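# Move the part from the cabinet rack to the bench

## Task

Lift the part off the rack inside the cabinet and set it down on the bench, without moving any of the rack's rods from where they sit, and then release the part.

## Robot and tools

Robot: two arms, left_arm and right_arm, each ending in a parallel gripper. The fingers point along the gripper's own +z axis and close along its y axis. The reported hand point lies between the finger pads, roughly 1 cm short of the tips.

Frames: result lines give each gripper's end_effector_position (metres) and end_effector_quat_wxyz in one world frame. Its origin is on the table top midway between the arms, +z is up, +x reaches out over the table, and left_arm sits toward +y. The arm names are not image sides. Printed positions can be slightly wrong, more so at long reach.

execute_actions takes "actions", a list holding one item or none, plus optional "pictures" (boolean). An empty list only reports the state. {"steps": n} with no rows is a wait of up to 300 control steps (1/30 s each), counted from the previous result, so reply time is part of it. {"rows": [...], "steps": n} runs up to 15 steps; each row lasts one step and the final row repeats if rows run out (default 15 steps). A refused call moves nothing.

Each row is one list of 14 numbers, all in [-1, 1], covering both arms even if one stays still: dx, dy, dz, rx, ry, rz, opening for left_arm, then the same seven for right_arm. dx to rz are offsets, not poses, expressed in that gripper's own axes, measured from the gripper pose in the latest result that showed it (before any such result in the scene, and for second or later calls within one reply, from where the robot stands when the action begins). Every row counts from that same base, not from the row before. 1.0 equals 0.6 m for translation or 180 degrees for rotation; rx, ry, rz form one rotation vector. The opening is absolute: +1 fully open (0.094 m), -1 closed. All-zero offsets pull the arm back to its base pose; they are not a pause.

move: "target" is one such 14-number row (same order, same offset rules and scale), and "speed" is the path top speed in m/s, 0.002 to 0.5, default 0.25; rotation is capped at twice that in rad/s. Both grippers travel straight lines ending together, lasting 0.5 to 10 s; longer paths stop after 10 s short of target. Openings are sent at the start. Paths ignore obstacles and the other arm, and grippers may lag, drift, or overshoot speed near full extension. Faster contact hits harder, and aiming past a contact presses harder. The result adds a "move:" line with the ending (done, off_target, moving, held, fault) and active limits: limits=paced means the sent pose was clipped; limits=held means a check blocked some steps and the arm may then jump fast. Distances from each target are given.

wait: "seconds" from 0 to 10; nothing new is sent.

zoom_image: "camera" (cam_high, cam_low, cam_left_wrist, cam_right_wrist) and "region" [x0, y0, x1, y1] in that image's pixels from the top-left, at most 504 by 504. Images are 504x504 for cam_high and cam_low, 616x616 for the wrist cameras.



Controller behaviour: each step, the commanded pose is clipped to 70 mm and 16 degrees from the measured pose, then solved by damped inverse kinematics, favouring position over orientation. After an action ends, an arm only continues to its last clipped pose, so a far target may need several actions; read the pose and send the remainder. Arms tend to finish a centimetre or more low and sag further with repeated zero offsets; to hold an arm steady, send the correction back to its desired pose in a reply's first call and zeros afterwards, raising the aim if it still sits low. A "Hand target" line shows where each gripper is being driven. Joint limits (rad), base to gripper: waist -2.618 to 3.054, shoulder 0.000 to 3.142, elbow 0.000 to 3.142, wrist pitch -1.571 to 1.571, wrist yaw -1.571 to 1.571, wrist roll -2.094 to 2.094.

Result lines: "pose unreachable" names an arm whose command the clearance check altered or stopped; HELD marks steps where part of your row was withheld. grip_measured reports finger opening on the command scale (last joint value is metres); each gripper may be off by about 1 mm. To grasp, command an opening around 0.03 below grip_measured; smaller margins grip more gently. Pads push roughly 50 to 62 N, less on very thin parts. FAULT and OVER-TEMPERATURE FAULT lines report stops. MOTOR HOT appears from 75 °C; at 90 °C the arm halts for 10 s, and at 100 °C it lets go and drops, so avoid holding loads longer than needed.

The simulation keeps running while the operator thinks and writes. Occasional tugs on held parts or pushes on loose objects may happen. Avoid knocking anything off the table, dropping or slamming the part, pressing hard, and letting the two arms collide.

Each tool is called after ">>>" as name([rows], argument=value, ...), one row to a line, values as JSON.

## Session

>>> execute_actions(actions=[])

Scene clock: 0.00 s of 4320.00 s.
left_arm: end_effector_position=(+0.6222, +0.3537, +0.1125) grip_measured=+1.000 end_effector_quat_wxyz=(-0.591, +0.707, -0.339, +0.189) | right_arm: end_effector_position=(+0.1688, -0.3667, +0.1208) grip_measured=+1.000 end_effector_quat_wxyz=(-0.096, -0.644, +0.758, +0.038)
Joint positions: left_arm=[-0.301  2.311  1.527  0.353 -0.986 -1.8    0.094] | right_arm=[-0.339  1.489  1.18  -1.429  0.122 -1.712  0.094]
Joint velocities: left_arm=[-0.012  0.012  0.027 -0.022 -0.007  0.037  0.   ] | right_arm=[ 0.002 -0.007 -0.017  0.007  0.037  0.037  0.   ]
Motor temperatures (°C, as the motors report them): left_arm=[25 27 28 27 25 27] | right_arm=[25 29 26 29 28 27]
Hand target (left_arm): +0.622, +0.355, +0.119; -0.594, +0.707, -0.336, +0.188
Hand target (right_arm): +0.170, -0.366, +0.126; -0.091, -0.645, +0.758, +0.033
camera_calibration (this result's frames):
cam_left_wrist: T_world_to_cam=[[0.436609, -0.144492, 0.887972, -0.321504], [0.160171, -0.958765, -0.234766, 0.297366], [0.885278, 0.244729, -0.395462, -0.475174], [0, 0, 0, 1]] pos_world=[0.513403, 0.354938, 0.167385]
cam_right_wrist: T_world_to_cam=[[0.978566, 0.116276, -0.169966, -0.106339], [0.199273, -0.742863, 0.639097, -0.371249], [-0.0519496, -0.659268, -0.750111, -0.0502664], [0, 0, 0, 1]] pos_world=[0.175428, -0.296562, 0.181485]

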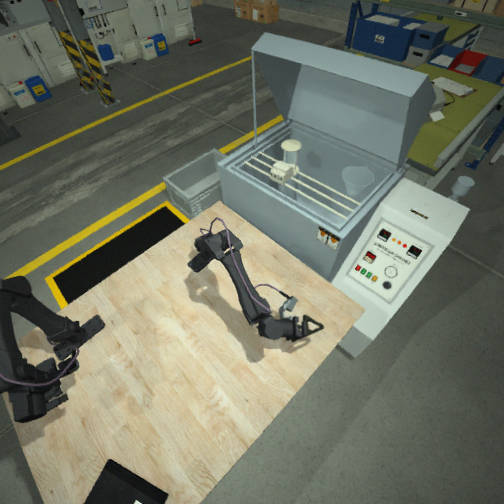

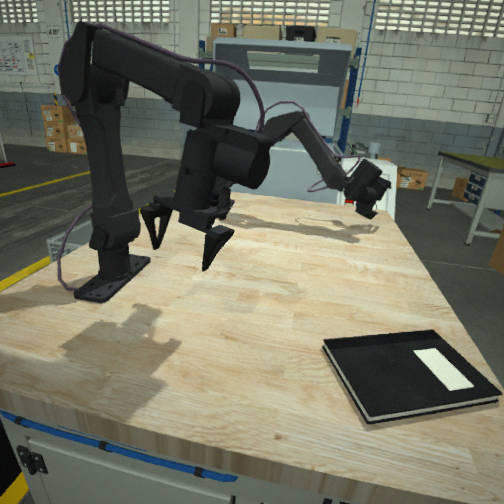

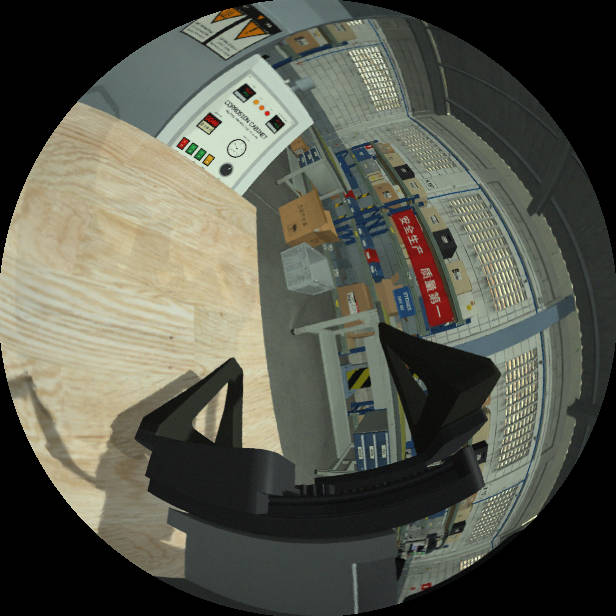

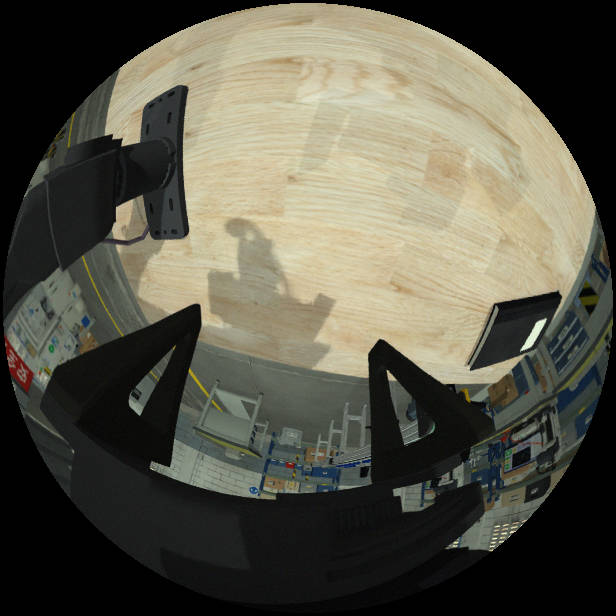

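>>> move(target=[-0.35,-0.32,-0.405,0.053,0.331,0.554,1,0,0,0,0,0,0,1], speed=0.3)

>>> zoom_image(camera="cam_high", region=[220,120,400,260])

Scene clock: 12.23 s of 4320.00 s.
left_arm: end_effector_position=(+0.3605, +0.3400, +0.3809) grip_measured=+1.000 end_effector_quat_wxyz=(+0.353, -0.004, +0.936, +0.003) | right_arm: end_effector_position=(+0.1688, -0.3667, +0.1208) grip_measured=+1.000 end_effector_quat_wxyz=(-0.096, -0.644, +0.758, +0.038)
Joint positions: left_arm=[-0.044  1.459  2.051 -1.441  0.018  0.025  0.094] | right_arm=[-0.339  1.489  1.18  -1.429  0.122 -1.712  0.094]
Joint velocities: left_arm=[-0.012 -0.002  0.002 -0.007  0.022  0.066  0.   ] | right_arm=[ 0.002 -0.007 -0.002  0.007 -0.007 -0.022  0.   ]
Motor temperatures (°C, as the motors report them): left_arm=[25 30 29 29 25 27] | right_arm=[25 30 27 29 28 27]
Hand target (left_arm): +0.359, +0.340, +0.383; +0.351, -0.002, +0.936, +0.000
Hand target (right_arm): +0.169, -0.367, +0.121; -0.096, -0.644, +0.758, +0.038
Off the commanded pose (left_arm): 0.004 m, 1 deg.
Off the commanded pose (right_arm): 0.000 m, 0 deg.
After step 90, 5.03 s passed at rest.
move: done
camera_calibration (this result's frames):
cam_left_wrist: T_world_to_cam=[[-0.216691, -0.959072, -0.182278, 0.472564], [-0.957576, 0.245146, -0.151496, 0.351071], [0.18998, 0.141717, -0.971506, 0.371156], [0, 0, 0, 1]] pos_world=[0.368066, 0.314561, 0.499904]
cam_right_wrist: T_world_to_cam=[[0.978566, 0.116276, -0.169966, -0.106339], [0.199273, -0.742863, 0.639097, -0.371249], [-0.0519496, -0.659268, -0.750111, -0.0502664], [0, 0, 0, 1]] pos_world=[0.175428, -0.296562, 0.181485]

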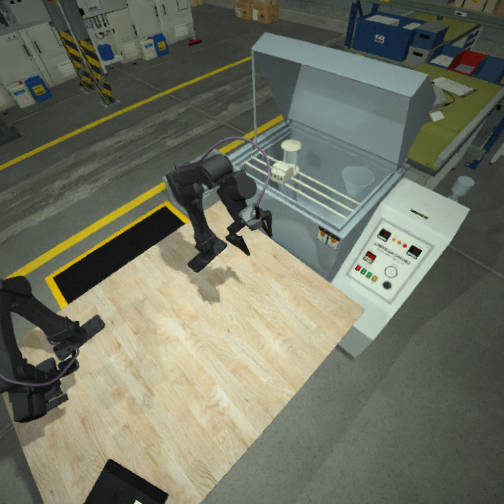

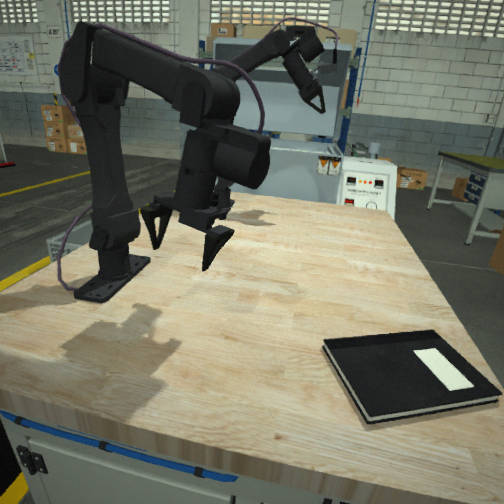

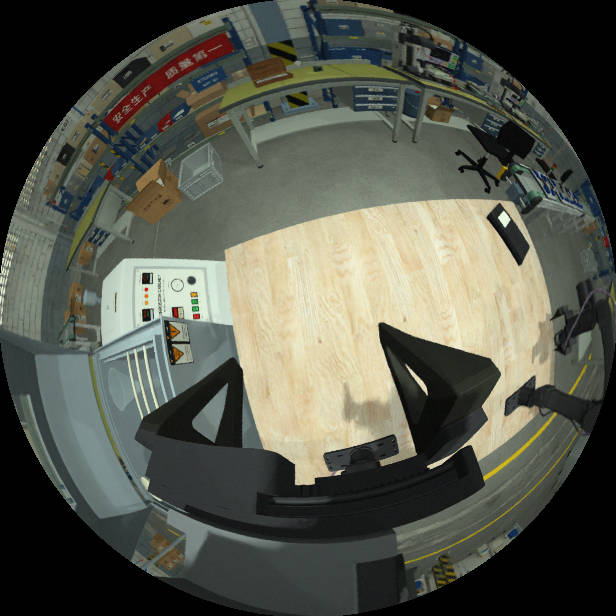

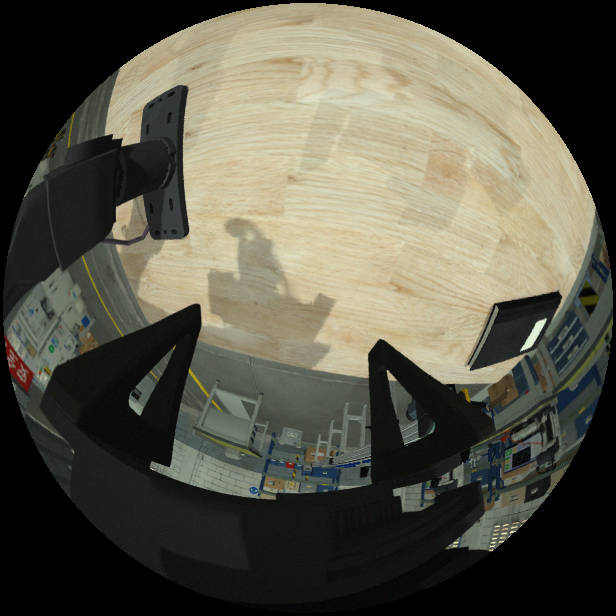

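Region (220, 120, 400, 260) of cam_high's 504x504 image, scaled by 2.800, with more detail than that image has.

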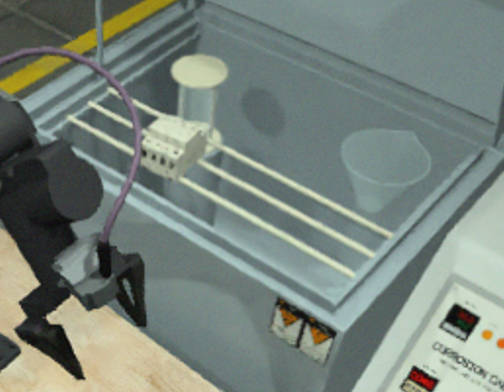

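>>> move(target=[0.363,0.633,-0.32,-0.33,0,-0.375,1,0,0,0,0,0,0,1], speed=0.4)

Scene clock: 17.43 s of 4320.00 s.
left_arm: end_effector_position=(+0.0735, +0.7143, +0.3855) grip_measured=+1.000 end_effector_quat_wxyz=(+0.255, -0.654, +0.664, +0.257) | right_arm: end_effector_position=(+0.1688, -0.3667, +0.1208) grip_measured=+1.000 end_effector_quat_wxyz=(-0.096, -0.644, +0.758, +0.038)
Joint positions: left_arm=[ 1.343  1.697  2.301 -1.439 -0.095 -0.092  0.094] | right_arm=[-0.339  1.489  1.18  -1.429  0.122 -1.712  0.094]
Joint velocities: left_arm=[-0.007 -0.002 -0.017 -0.154 -0.022 -0.066  0.   ] | right_arm=[ 0.012  0.002 -0.012 -0.095 -0.037 -0.081  0.   ]
Motor temperatures (°C, as the motors report them): left_arm=[25 30 29 29 25 27] | right_arm=[25 30 27 29 28 27]
Hand target (left_arm): +0.069, +0.712, +0.390; -0.254, +0.660, -0.657, -0.262
Hand target (right_arm): +0.169, -0.367, +0.121; -0.096, -0.644, +0.758, +0.038
Off the commanded pose (left_arm): 0.008 m, 2 deg.
Off the commanded pose (right_arm): 0.000 m, 0 deg.
move: done
camera_calibration (this result's frames):
cam_left_wrist: T_world_to_cam=[[0.953167, -0.233866, -0.191779, 0.169905], [-0.266721, -0.948938, -0.168453, 0.793884], [-0.142591, 0.211715, -0.966874, 0.349739], [0, 0, 0, 1]] pos_world=[0.0996676, 0.719036, 0.504469]
cam_right_wrist: T_world_to_cam=[[0.978566, 0.116276, -0.169966, -0.106339], [0.199273, -0.742863, 0.639097, -0.371249], [-0.0519496, -0.659268, -0.750111, -0.0502664], [0, 0, 0, 1]] pos_world=[0.175428, -0.296562, 0.181485]

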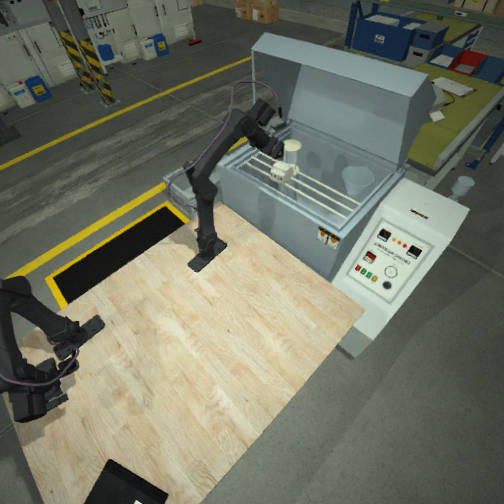

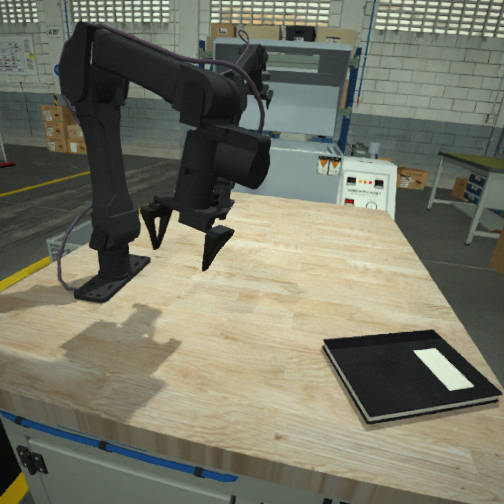

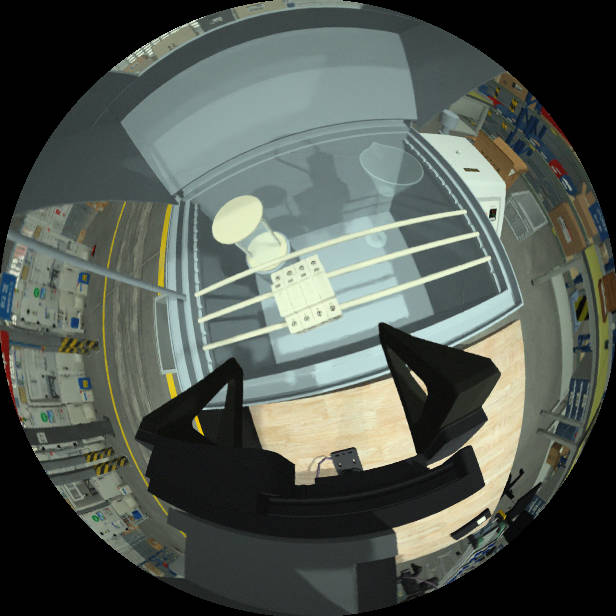

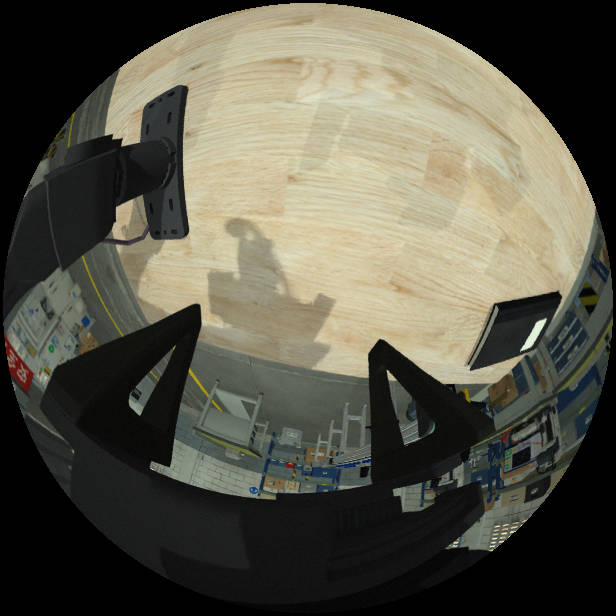

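>>> move(target=[-0.015,0.025,0.162,0,0,0,1,0,0,0,0,0,0,1])

Scene clock: 23.37 s of 4320.00 s.
left_arm: end_effector_position=(+0.0590, +0.7858, +0.3124) grip_measured=+1.000 end_effector_quat_wxyz=(+0.242, -0.659, +0.666, +0.251) | right_arm: end_effector_position=(+0.1688, -0.3667, +0.1208) grip_measured=+1.000 end_effector_quat_wxyz=(-0.096, -0.644, +0.758, +0.038)
Joint positions: left_arm=[ 1.411  1.785  2.059 -1.135 -0.057 -0.043  0.094] | right_arm=[-0.339  1.489  1.18  -1.429  0.122 -1.712  0.094]
Joint velocities: left_arm=[ 0.012 -0.007 -0.002  0.037  0.051  0.022  0.   ] | right_arm=[ 0.002 -0.002 -0.017 -0.051 -0.037 -0.007  0.   ]
Motor temperatures (°C, as the motors report them): left_arm=[25 30 29 29 25 27] | right_arm=[25 30 27 29 28 27]
Hand target (left_arm): +0.058, +0.787, +0.321; -0.254, +0.654, -0.664, -0.258
Hand target (right_arm): +0.169, -0.367, +0.121; -0.096, -0.644, +0.758, +0.038
Off the commanded pose (left_arm): 0.008 m, 2 deg.
Off the commanded pose (right_arm): 0.000 m, 0 deg.
After step 90, 1.83 s passed at rest.
move: done
camera_calibration (this result's frames):
cam_left_wrist: T_world_to_cam=[[0.95327, -0.233315, -0.191936, 0.185977], [-0.261665, -0.955171, -0.138492, 0.840729], [-0.15102, 0.182244, -0.971586, 0.286945], [0, 0, 0, 1]] pos_world=[0.0860373, 0.794137, 0.430922]
cam_right_wrist: T_world_to_cam=[[0.978566, 0.116276, -0.169966, -0.106339], [0.199273, -0.742863, 0.639097, -0.371249], [-0.0519496, -0.659268, -0.750111, -0.0502664], [0, 0, 0, 1]] pos_world=[0.175428, -0.296562, 0.181485]

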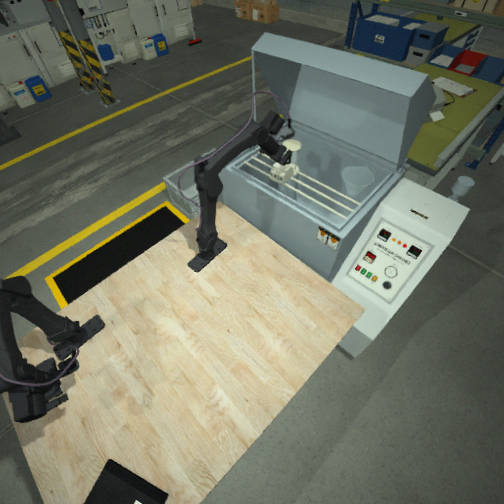

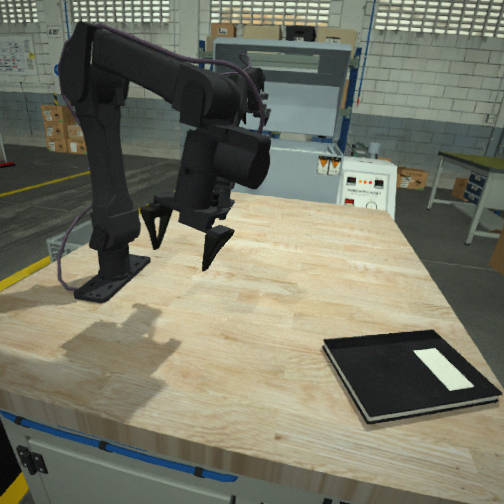

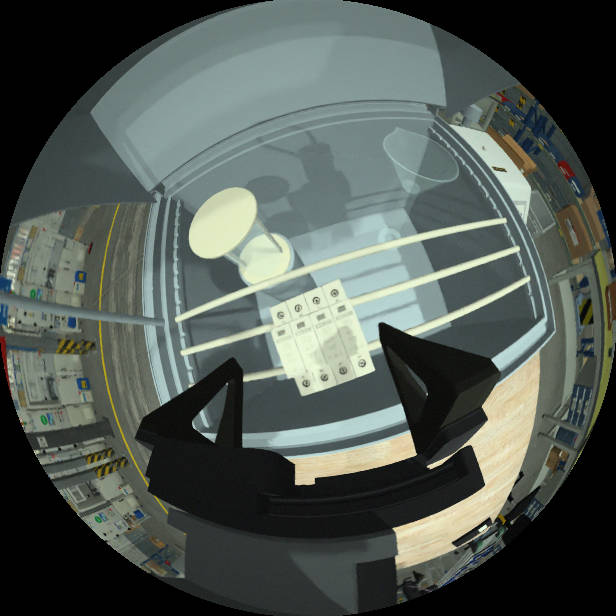

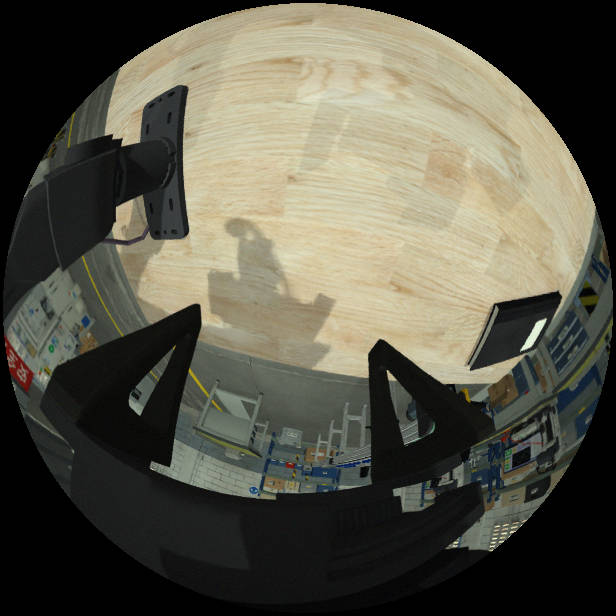

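>>> move(target=[0.09,0,0.097,0,0,0,1,0,0,0,0,0,0,1], speed=0.08)

Scene clock: 26.80 s of 4320.00 s.
left_arm: end_effector_position=(+0.0589, +0.7842, +0.2177) grip_measured=+1.000 end_effector_quat_wxyz=(+0.225, -0.665, +0.673, +0.236) | right_arm: end_effector_position=(+0.1688, -0.3667, +0.1208) grip_measured=+1.000 end_effector_quat_wxyz=(-0.096, -0.644, +0.758, +0.038)
Joint positions: left_arm=[ 1.411  1.697  1.589 -0.801 -0.057 -0.043  0.094] | right_arm=[-0.339  1.489  1.18  -1.429  0.122 -1.712  0.094]
Joint velocities: left_arm=[ 0.007  0.002 -0.007 -0.007  0.037 -0.037  0.   ] | right_arm=[ 0.007  0.017 -0.012 -0.066 -0.051  0.037  0.   ]
Motor temperatures (°C, as the motors report them): left_arm=[25 30 29 29 25 27] | right_arm=[25 30 27 29 28 27]
Hand target (left_arm): +0.057, +0.783, +0.233; -0.241, +0.659, -0.666, -0.251
Hand target (right_arm): +0.169, -0.367, +0.121; -0.096, -0.644, +0.758, +0.038
Off the commanded pose (left_arm): 0.015 m, 3 deg.
Off the commanded pose (right_arm): 0.000 m, 0 deg.
move: off_target (left_arm)
camera_calibration (this result's frames):
cam_left_wrist: T_world_to_cam=[[0.952595, -0.242395, -0.183869, 0.172952], [-0.262078, -0.960722, -0.0912598, 0.820161], [-0.154526, 0.135122, -0.978705, 0.233946], [0, 0, 0, 1]] pos_world=[0.0863439, 0.798258, 0.335612]
cam_right_wrist: T_world_to_cam=[[0.978566, 0.116276, -0.169966, -0.106339], [0.199273, -0.742863, 0.639097, -0.371249], [-0.0519496, -0.659268, -0.750111, -0.0502664], [0, 0, 0, 1]] pos_world=[0.175428, -0.296562, 0.181485]

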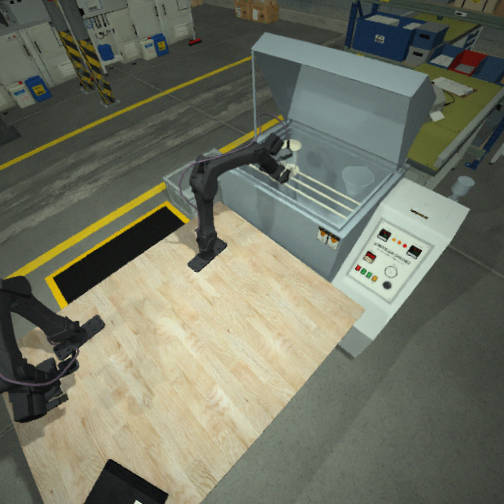

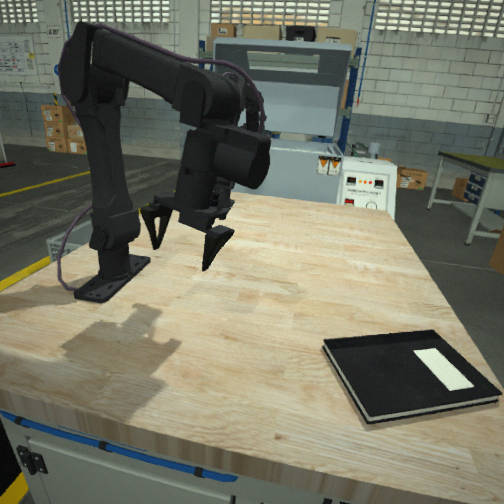

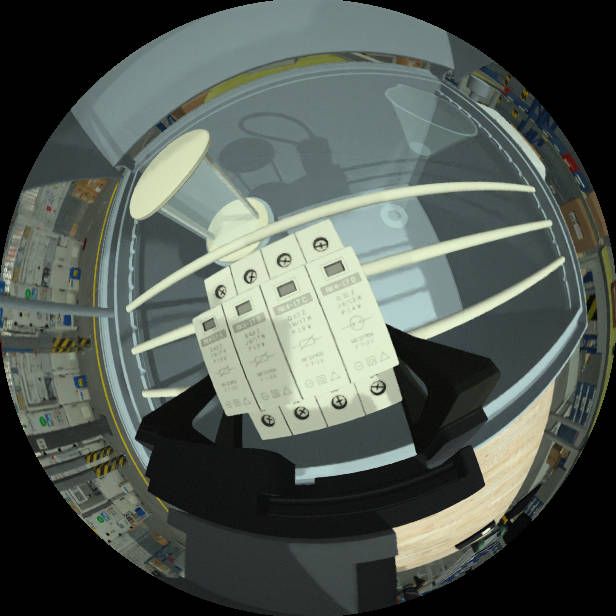

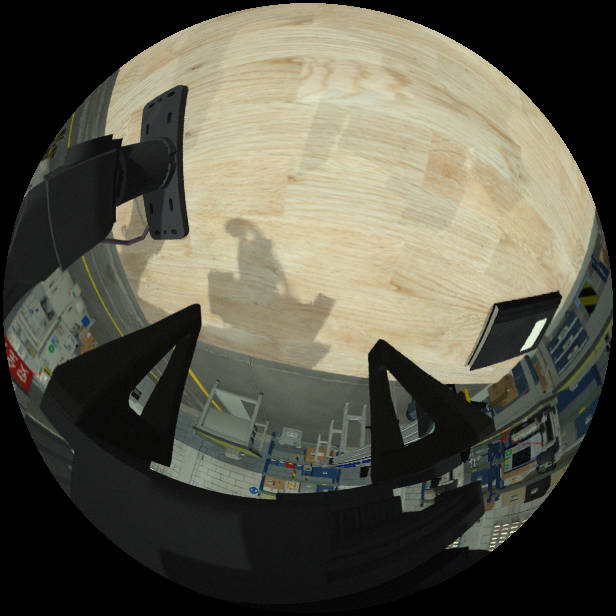

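Good. Grip, then lift.

>>> execute_actions([
  {"rows":[[0,0,0,0,0,0,0.3,0,0,0,0,0,0,1]],"steps":15},
], pictures=false)

>>> move(target=[-0.14,0,-0.185,0,0,0,0.3,0,0,0,0,0,0,1], speed=0.1)

Scene clock: 29.73 s of 4320.00 s.
left_arm: end_effector_position=(+0.0599, +0.7844, +0.2179) grip_measured=+0.529 end_effector_quat_wxyz=(+0.226, -0.664, +0.673, +0.235) | right_arm: end_effector_position=(+0.1688, -0.3667, +0.1208) grip_measured=+1.000 end_effector_quat_wxyz=(-0.096, -0.644, +0.758, +0.038)
Joint positions: left_arm=[ 1.411  1.697  1.589 -0.799 -0.053 -0.043  0.072] | right_arm=[-0.339  1.489  1.18  -1.429  0.122 -1.712  0.094]
Joint velocities: left_arm=[ 0.002 -0.007 -0.022  0.095 -0.081 -0.007 -0.001] | right_arm=[ 0.012 -0.002 -0.002 -0.022  0.022 -0.022  0.   ]
Motor temperatures (°C, as the motors report them): left_arm=[25 30 29 30 25 27] | right_arm=[25 30 27 29 28 27]
Hand target (left_arm): +0.059, +0.784, +0.218; -0.225, +0.664, -0.673, -0.236
Hand target (right_arm): +0.169, -0.367, +0.121; -0.096, -0.644, +0.758, +0.038
Off the commanded pose (left_arm): 0.001 m, 0 deg.
Off the commanded pose (right_arm): 0.000 m, 0 deg.
Steps of this call (steps 1 to 73: nothing new was sent; steps 74 to 88: all 15 steps of this action). Readings (end_effector_position):
74: left_arm (+0.0590, +0.7845, +0.2180) | right_arm (+0.1688, -0.3667, +0.1208)
75: left_arm (+0.0598, +0.7844, +0.2179) | right_arm (+0.1688, -0.3667, +0.1208)
77: left_arm (+0.0599, +0.7844, +0.2179) | right_arm (+0.1688, -0.3667, +0.1208)
81: left_arm (+0.0599, +0.7844, +0.2179) | right_arm (+0.1688, -0.3667, +0.1208)
88: the state above

Scene clock: 32.03 s of 4320.00 s.
left_arm: end_effector_position=(+0.0599, +0.7841, +0.3340) grip_measured=+0.529 end_effector_quat_wxyz=(+0.205, -0.670, +0.680, +0.216) | right_arm: end_effector_position=(+0.1688, -0.3667, +0.1208) grip_measured=+1.000 end_effector_quat_wxyz=(-0.096, -0.644, +0.758, +0.038)
Joint positions: left_arm=[ 1.411  2.077  2.684 -1.575 -0.053 -0.043  0.072] | right_arm=[-0.339  1.489  1.18  -1.429  0.122 -1.712  0.094]
Joint velocities: left_arm=[-0.012  0.012  0.037 -0.037  0.037 -0.022 -0.001] | right_arm=[-0.007 -0.002 -0.002  0.022 -0.022  0.007  0.   ]
Motor temperatures (°C, as the motors report them): left_arm=[25 31 30 30 25 27] | right_arm=[25 30 27 29 28 27]
Hand target (left_arm): +0.063, +0.780, +0.355; -0.227, +0.664, -0.673, -0.235
Hand target (right_arm): +0.169, -0.367, +0.121; -0.096, -0.644, +0.758, +0.038
Off the commanded pose (left_arm): 0.023 m, 3 deg.
Off the commanded pose (right_arm): 0.000 m, 0 deg.
move: off_target (left_arm)
camera_calibration (this result's frames):
cam_left_wrist: T_world_to_cam=[[0.951733, -0.255327, -0.170331, 0.199019], [-0.264753, -0.96369, -0.034745, 0.814595], [-0.155275, 0.0781635, -0.984774, 0.394697], [0, 0, 0, 1]] pos_world=[0.0875402, 0.804981, 0.450889]
cam_right_wrist: T_world_to_cam=[[0.978566, 0.116276, -0.169966, -0.106339], [0.199273, -0.742863, 0.639097, -0.371249], [-0.0519496, -0.659268, -0.750111, -0.0502664], [0, 0, 0, 1]] pos_world=[0.175428, -0.296562, 0.181485]

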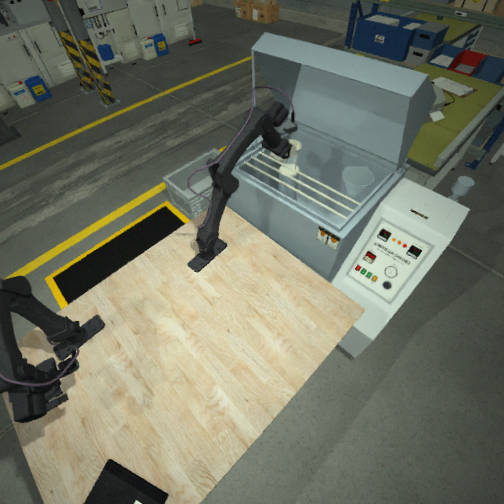

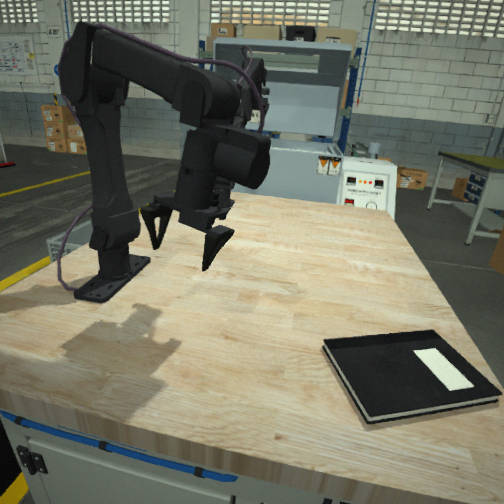

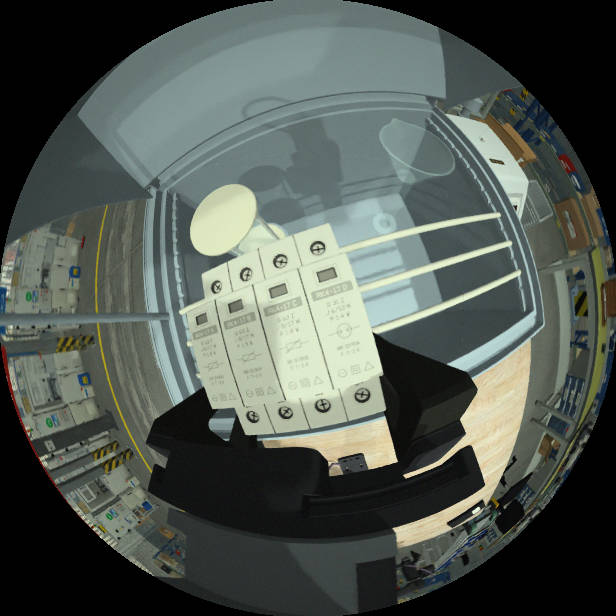

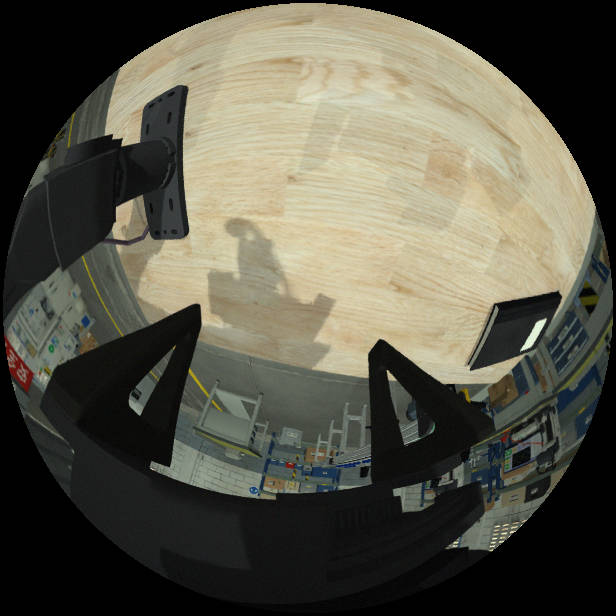

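>>> move(target=[0.234,-0.267,-0.317,0.14,0,0.205,0.3,0,0,0,0,0,0,1])

Scene clock: 35.93 s of 4320.00 s.
left_arm: end_effector_position=(+0.2221, +0.5700, +0.3967) grip_measured=+0.530 end_effector_quat_wxyz=(+0.313, -0.357, +0.868, +0.147) | right_arm: end_effector_position=(+0.1688, -0.3667, +0.1208) grip_measured=+1.000 end_effector_quat_wxyz=(-0.096, -0.644, +0.758, +0.038)
Joint positions: left_arm=[ 0.875  1.483  2.188 -1.575  0.085  0.148  0.072] | right_arm=[-0.339  1.489  1.18  -1.429  0.122 -1.712  0.094]
Joint velocities: left_arm=[-0.007 -0.007 -0.007  0.037 -0.037  0.022  0.   ] | right_arm=[ 0.022  0.012 -0.002  0.051  0.095 -0.037  0.   ]
Motor temperatures (°C, as the motors report them): left_arm=[25 31 30 30 25 27] | right_arm=[25 30 27 29 28 27]
Hand target (left_arm): +0.218, +0.560, +0.408; +0.330, -0.355, +0.861, +0.151
Hand target (right_arm): +0.169, -0.367, +0.121; -0.096, -0.644, +0.758, +0.038
Off the commanded pose (left_arm): 0.016 m, 7 deg.
Off the commanded pose (right_arm): 0.000 m, 0 deg.
joint sent to its limit (left arm) — the command would take joint 4 (wrist pitch) past its lower limit, so that joint was sent only as far as its limit.
move: off_target (left_arm)
camera_calibration (this result's frames):
cam_left_wrist: T_world_to_cam=[[0.516093, -0.83163, -0.205038, 0.43967], [-0.856524, -0.499981, -0.128009, 0.557495], [0.00394134, 0.241684, -0.970347, 0.364029], [0, 0, 0, 1]] pos_world=[0.249162, 0.5564, 0.514748]
cam_right_wrist: T_world_to_cam=[[0.978566, 0.116276, -0.169966, -0.106339], [0.199273, -0.742863, 0.639097, -0.371249], [-0.0519496, -0.659268, -0.750111, -0.0502664], [0, 0, 0, 1]] pos_world=[0.175428, -0.296562, 0.181485]

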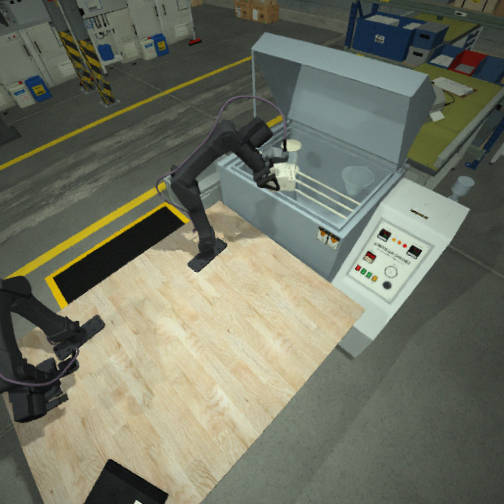

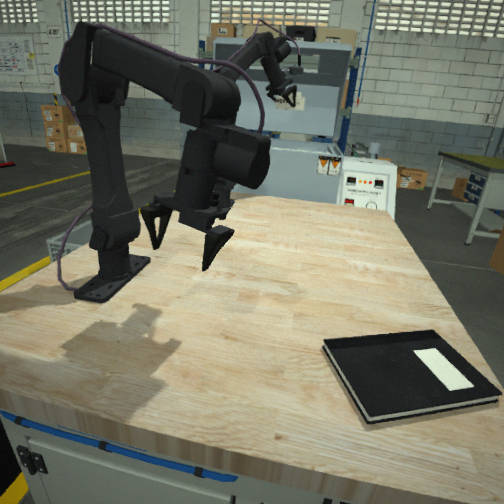

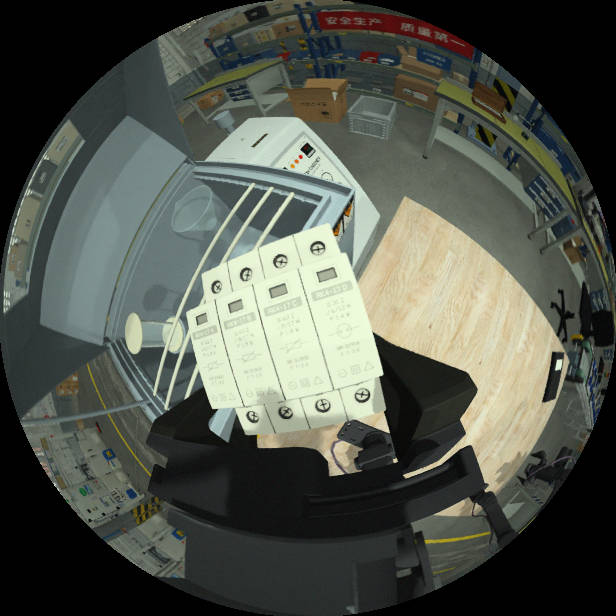

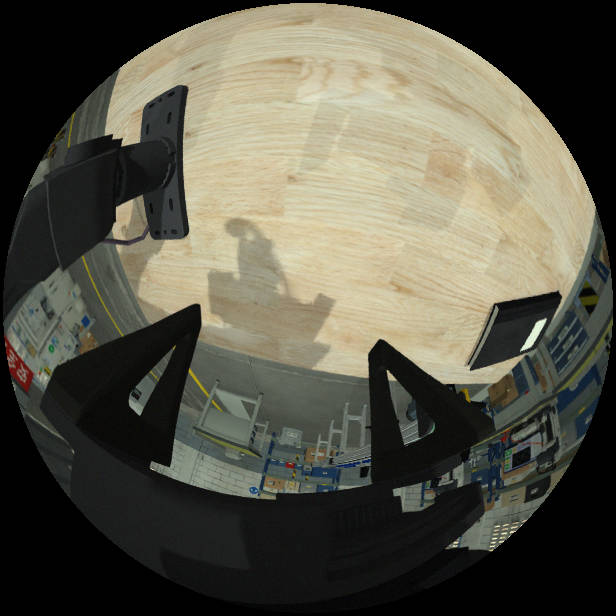

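>>> move(target=[0.068,-0.472,0,0.157,-0.008,0.194,0.3,0,0,0,0,0,0,1])

Scene clock: 40.63 s of 4320.00 s.
left_arm: end_effector_position=(+0.3845, +0.3532, +0.3319) grip_measured=+0.530 end_effector_quat_wxyz=(+0.279, -0.004, +0.960, +0.013) | right_arm: end_effector_position=(+0.1688, -0.3667, +0.1208) grip_measured=+1.000 end_effector_quat_wxyz=(-0.096, -0.644, +0.758, +0.038)
Joint positions: left_arm=[-0.012  1.571  2.013 -1.447  0.013  0.062  0.072] | right_arm=[-0.339  1.489  1.18  -1.429  0.122 -1.712  0.094]
Joint velocities: left_arm=[ 0.002 -0.007 -0.017 -0.081  0.022 -0.022 -0.   ] | right_arm=[ 0.017  0.007  0.002 -0.037 -0.037  0.051  0.   ]
Motor temperatures (°C, as the motors report them): left_arm=[25 31 30 30 25 27] | right_arm=[25 30 27 29 28 27]
Hand target (left_arm): +0.397, +0.353, +0.363; +0.343, +0.002, +0.939, +0.017
Hand target (right_arm): +0.169, -0.367, +0.121; -0.096, -0.644, +0.758, +0.038
Off the commanded pose (left_arm): 0.034 m, 8 deg.
Off the commanded pose (right_arm): 0.000 m, 0 deg.
move: off_target (left_arm)
camera_calibration (this result's frames):
cam_left_wrist: T_world_to_cam=[[-0.238903, -0.957255, -0.16306, 0.482985], [-0.970379, 0.24156, 0.00363205, 0.318071], [0.035912, 0.159098, -0.986609, 0.375171], [0, 0, 0, 1]] pos_world=[0.410563, 0.325818, 0.447747]
cam_right_wrist: T_world_to_cam=[[0.978566, 0.116276, -0.169966, -0.106339], [0.199273, -0.742863, 0.639097, -0.371249], [-0.0519496, -0.659268, -0.750111, -0.0502664], [0, 0, 0, 1]] pos_world=[0.175428, -0.296562, 0.181485]

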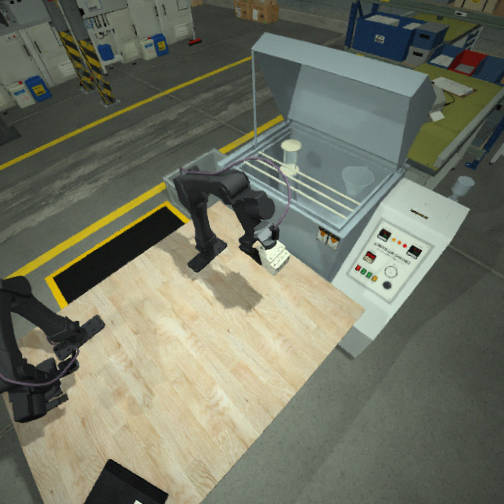

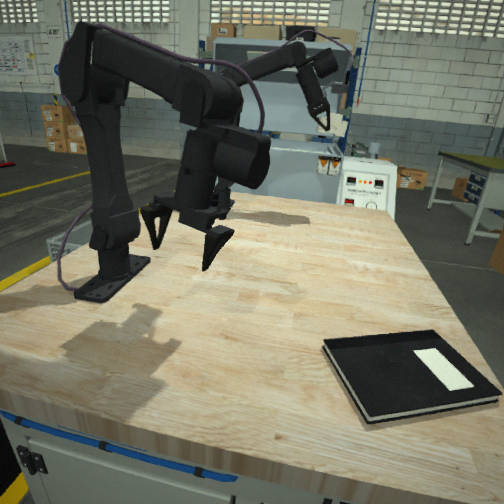

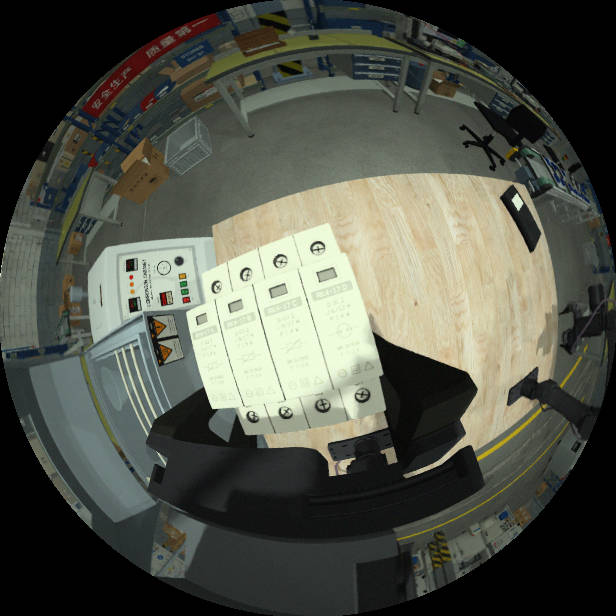

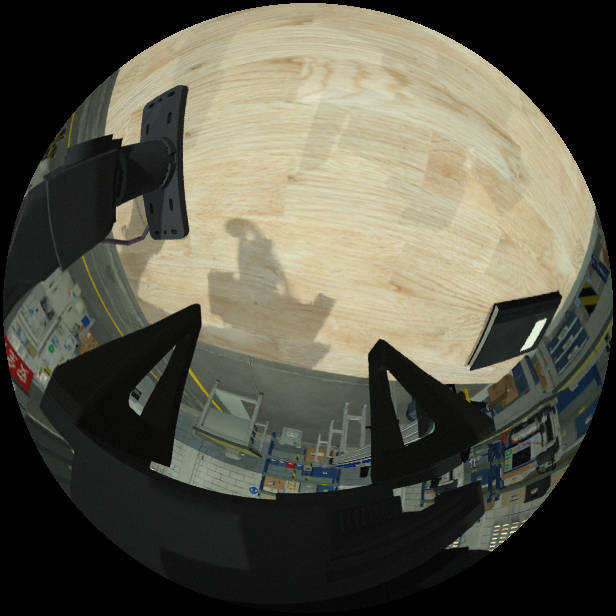

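>>> move(target=[0.175,-0.117,0.402,0,-0.045,0,0.3,0,0,0,0,0,0,1], speed=0.2)

Scene clock: 45.00 s of 4320.00 s.
left_arm: end_effector_position=(+0.4049, +0.2926, +0.0533) grip_measured=+0.530 end_effector_quat_wxyz=(+0.297, +0.004, +0.955, +0.010) | right_arm: end_effector_position=(+0.1688, -0.3667, +0.1208) grip_measured=+1.000 end_effector_quat_wxyz=(-0.096, -0.644, +0.758, +0.038)
Joint positions: left_arm=[-0.235  1.539  0.783 -0.219 -0.103 -0.111  0.072] | right_arm=[-0.339  1.489  1.18  -1.429  0.122 -1.712  0.094]
Joint velocities: left_arm=[-0.007 -0.002 -0.002 -0.007  0.037 -0.007 -0.001] | right_arm=[-0.017 -0.007 -0.012  0.066  0.037 -0.081  0.   ]
Motor temperatures (°C, as the motors report them): left_arm=[25 31 30 31 25 27] | right_arm=[25 30 27 29 28 27]
Hand target (left_arm): +0.426, +0.290, +0.072; +0.344, -0.003, +0.939, +0.010
Hand target (right_arm): +0.169, -0.367, +0.121; -0.096, -0.644, +0.758, +0.038
Off the commanded pose (left_arm): 0.027 m, 6 deg.
Off the commanded pose (right_arm): 0.000 m, 0 deg.
move: off_target (left_arm)
camera_calibration (this result's frames):
cam_left_wrist: T_world_to_cam=[[-0.247201, -0.953494, -0.172457, 0.387269], [-0.966017, 0.256385, -0.0328236, 0.349372], [0.0755125, 0.158483, -0.98447, 0.0932299], [0, 0, 0, 1]] pos_world=[0.426193, 0.26491, 0.170037]
cam_right_wrist: T_world_to_cam=[[0.978566, 0.116276, -0.169966, -0.106339], [0.199273, -0.742863, 0.639097, -0.371249], [-0.0519496, -0.659268, -0.750111, -0.0502664], [0, 0, 0, 1]] pos_world=[0.175428, -0.296562, 0.181485]

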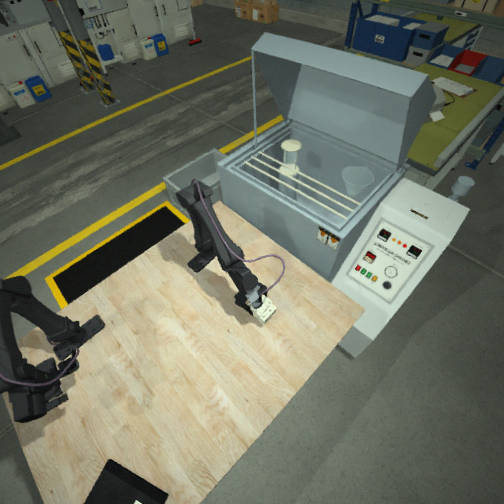

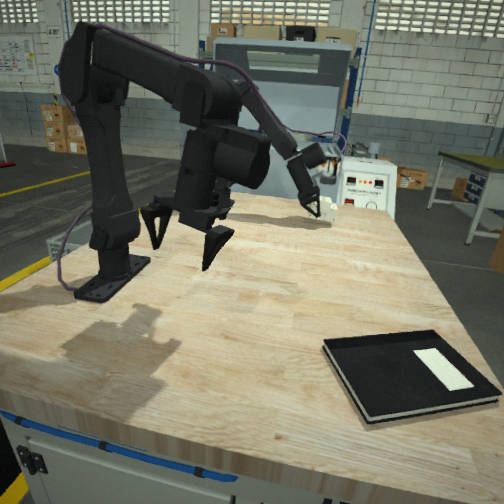

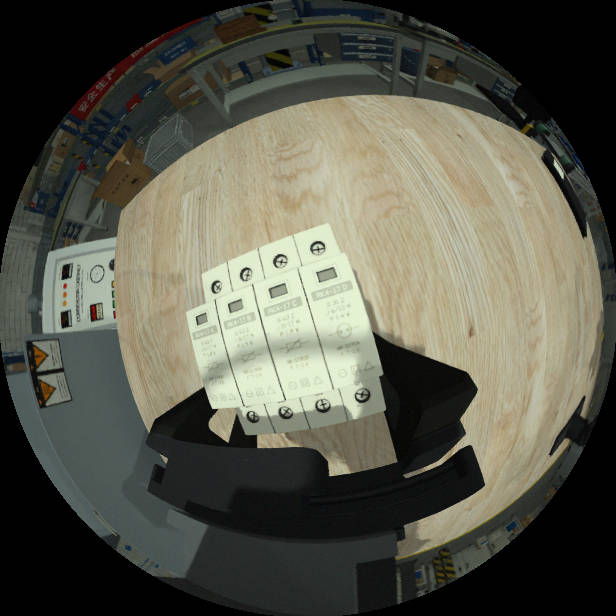

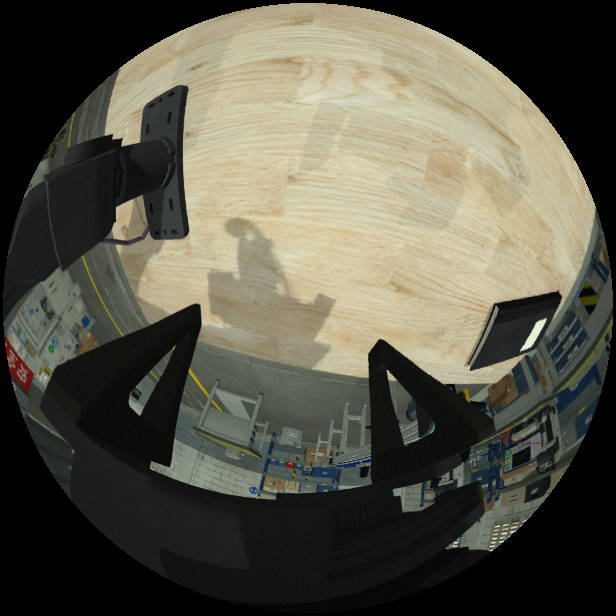

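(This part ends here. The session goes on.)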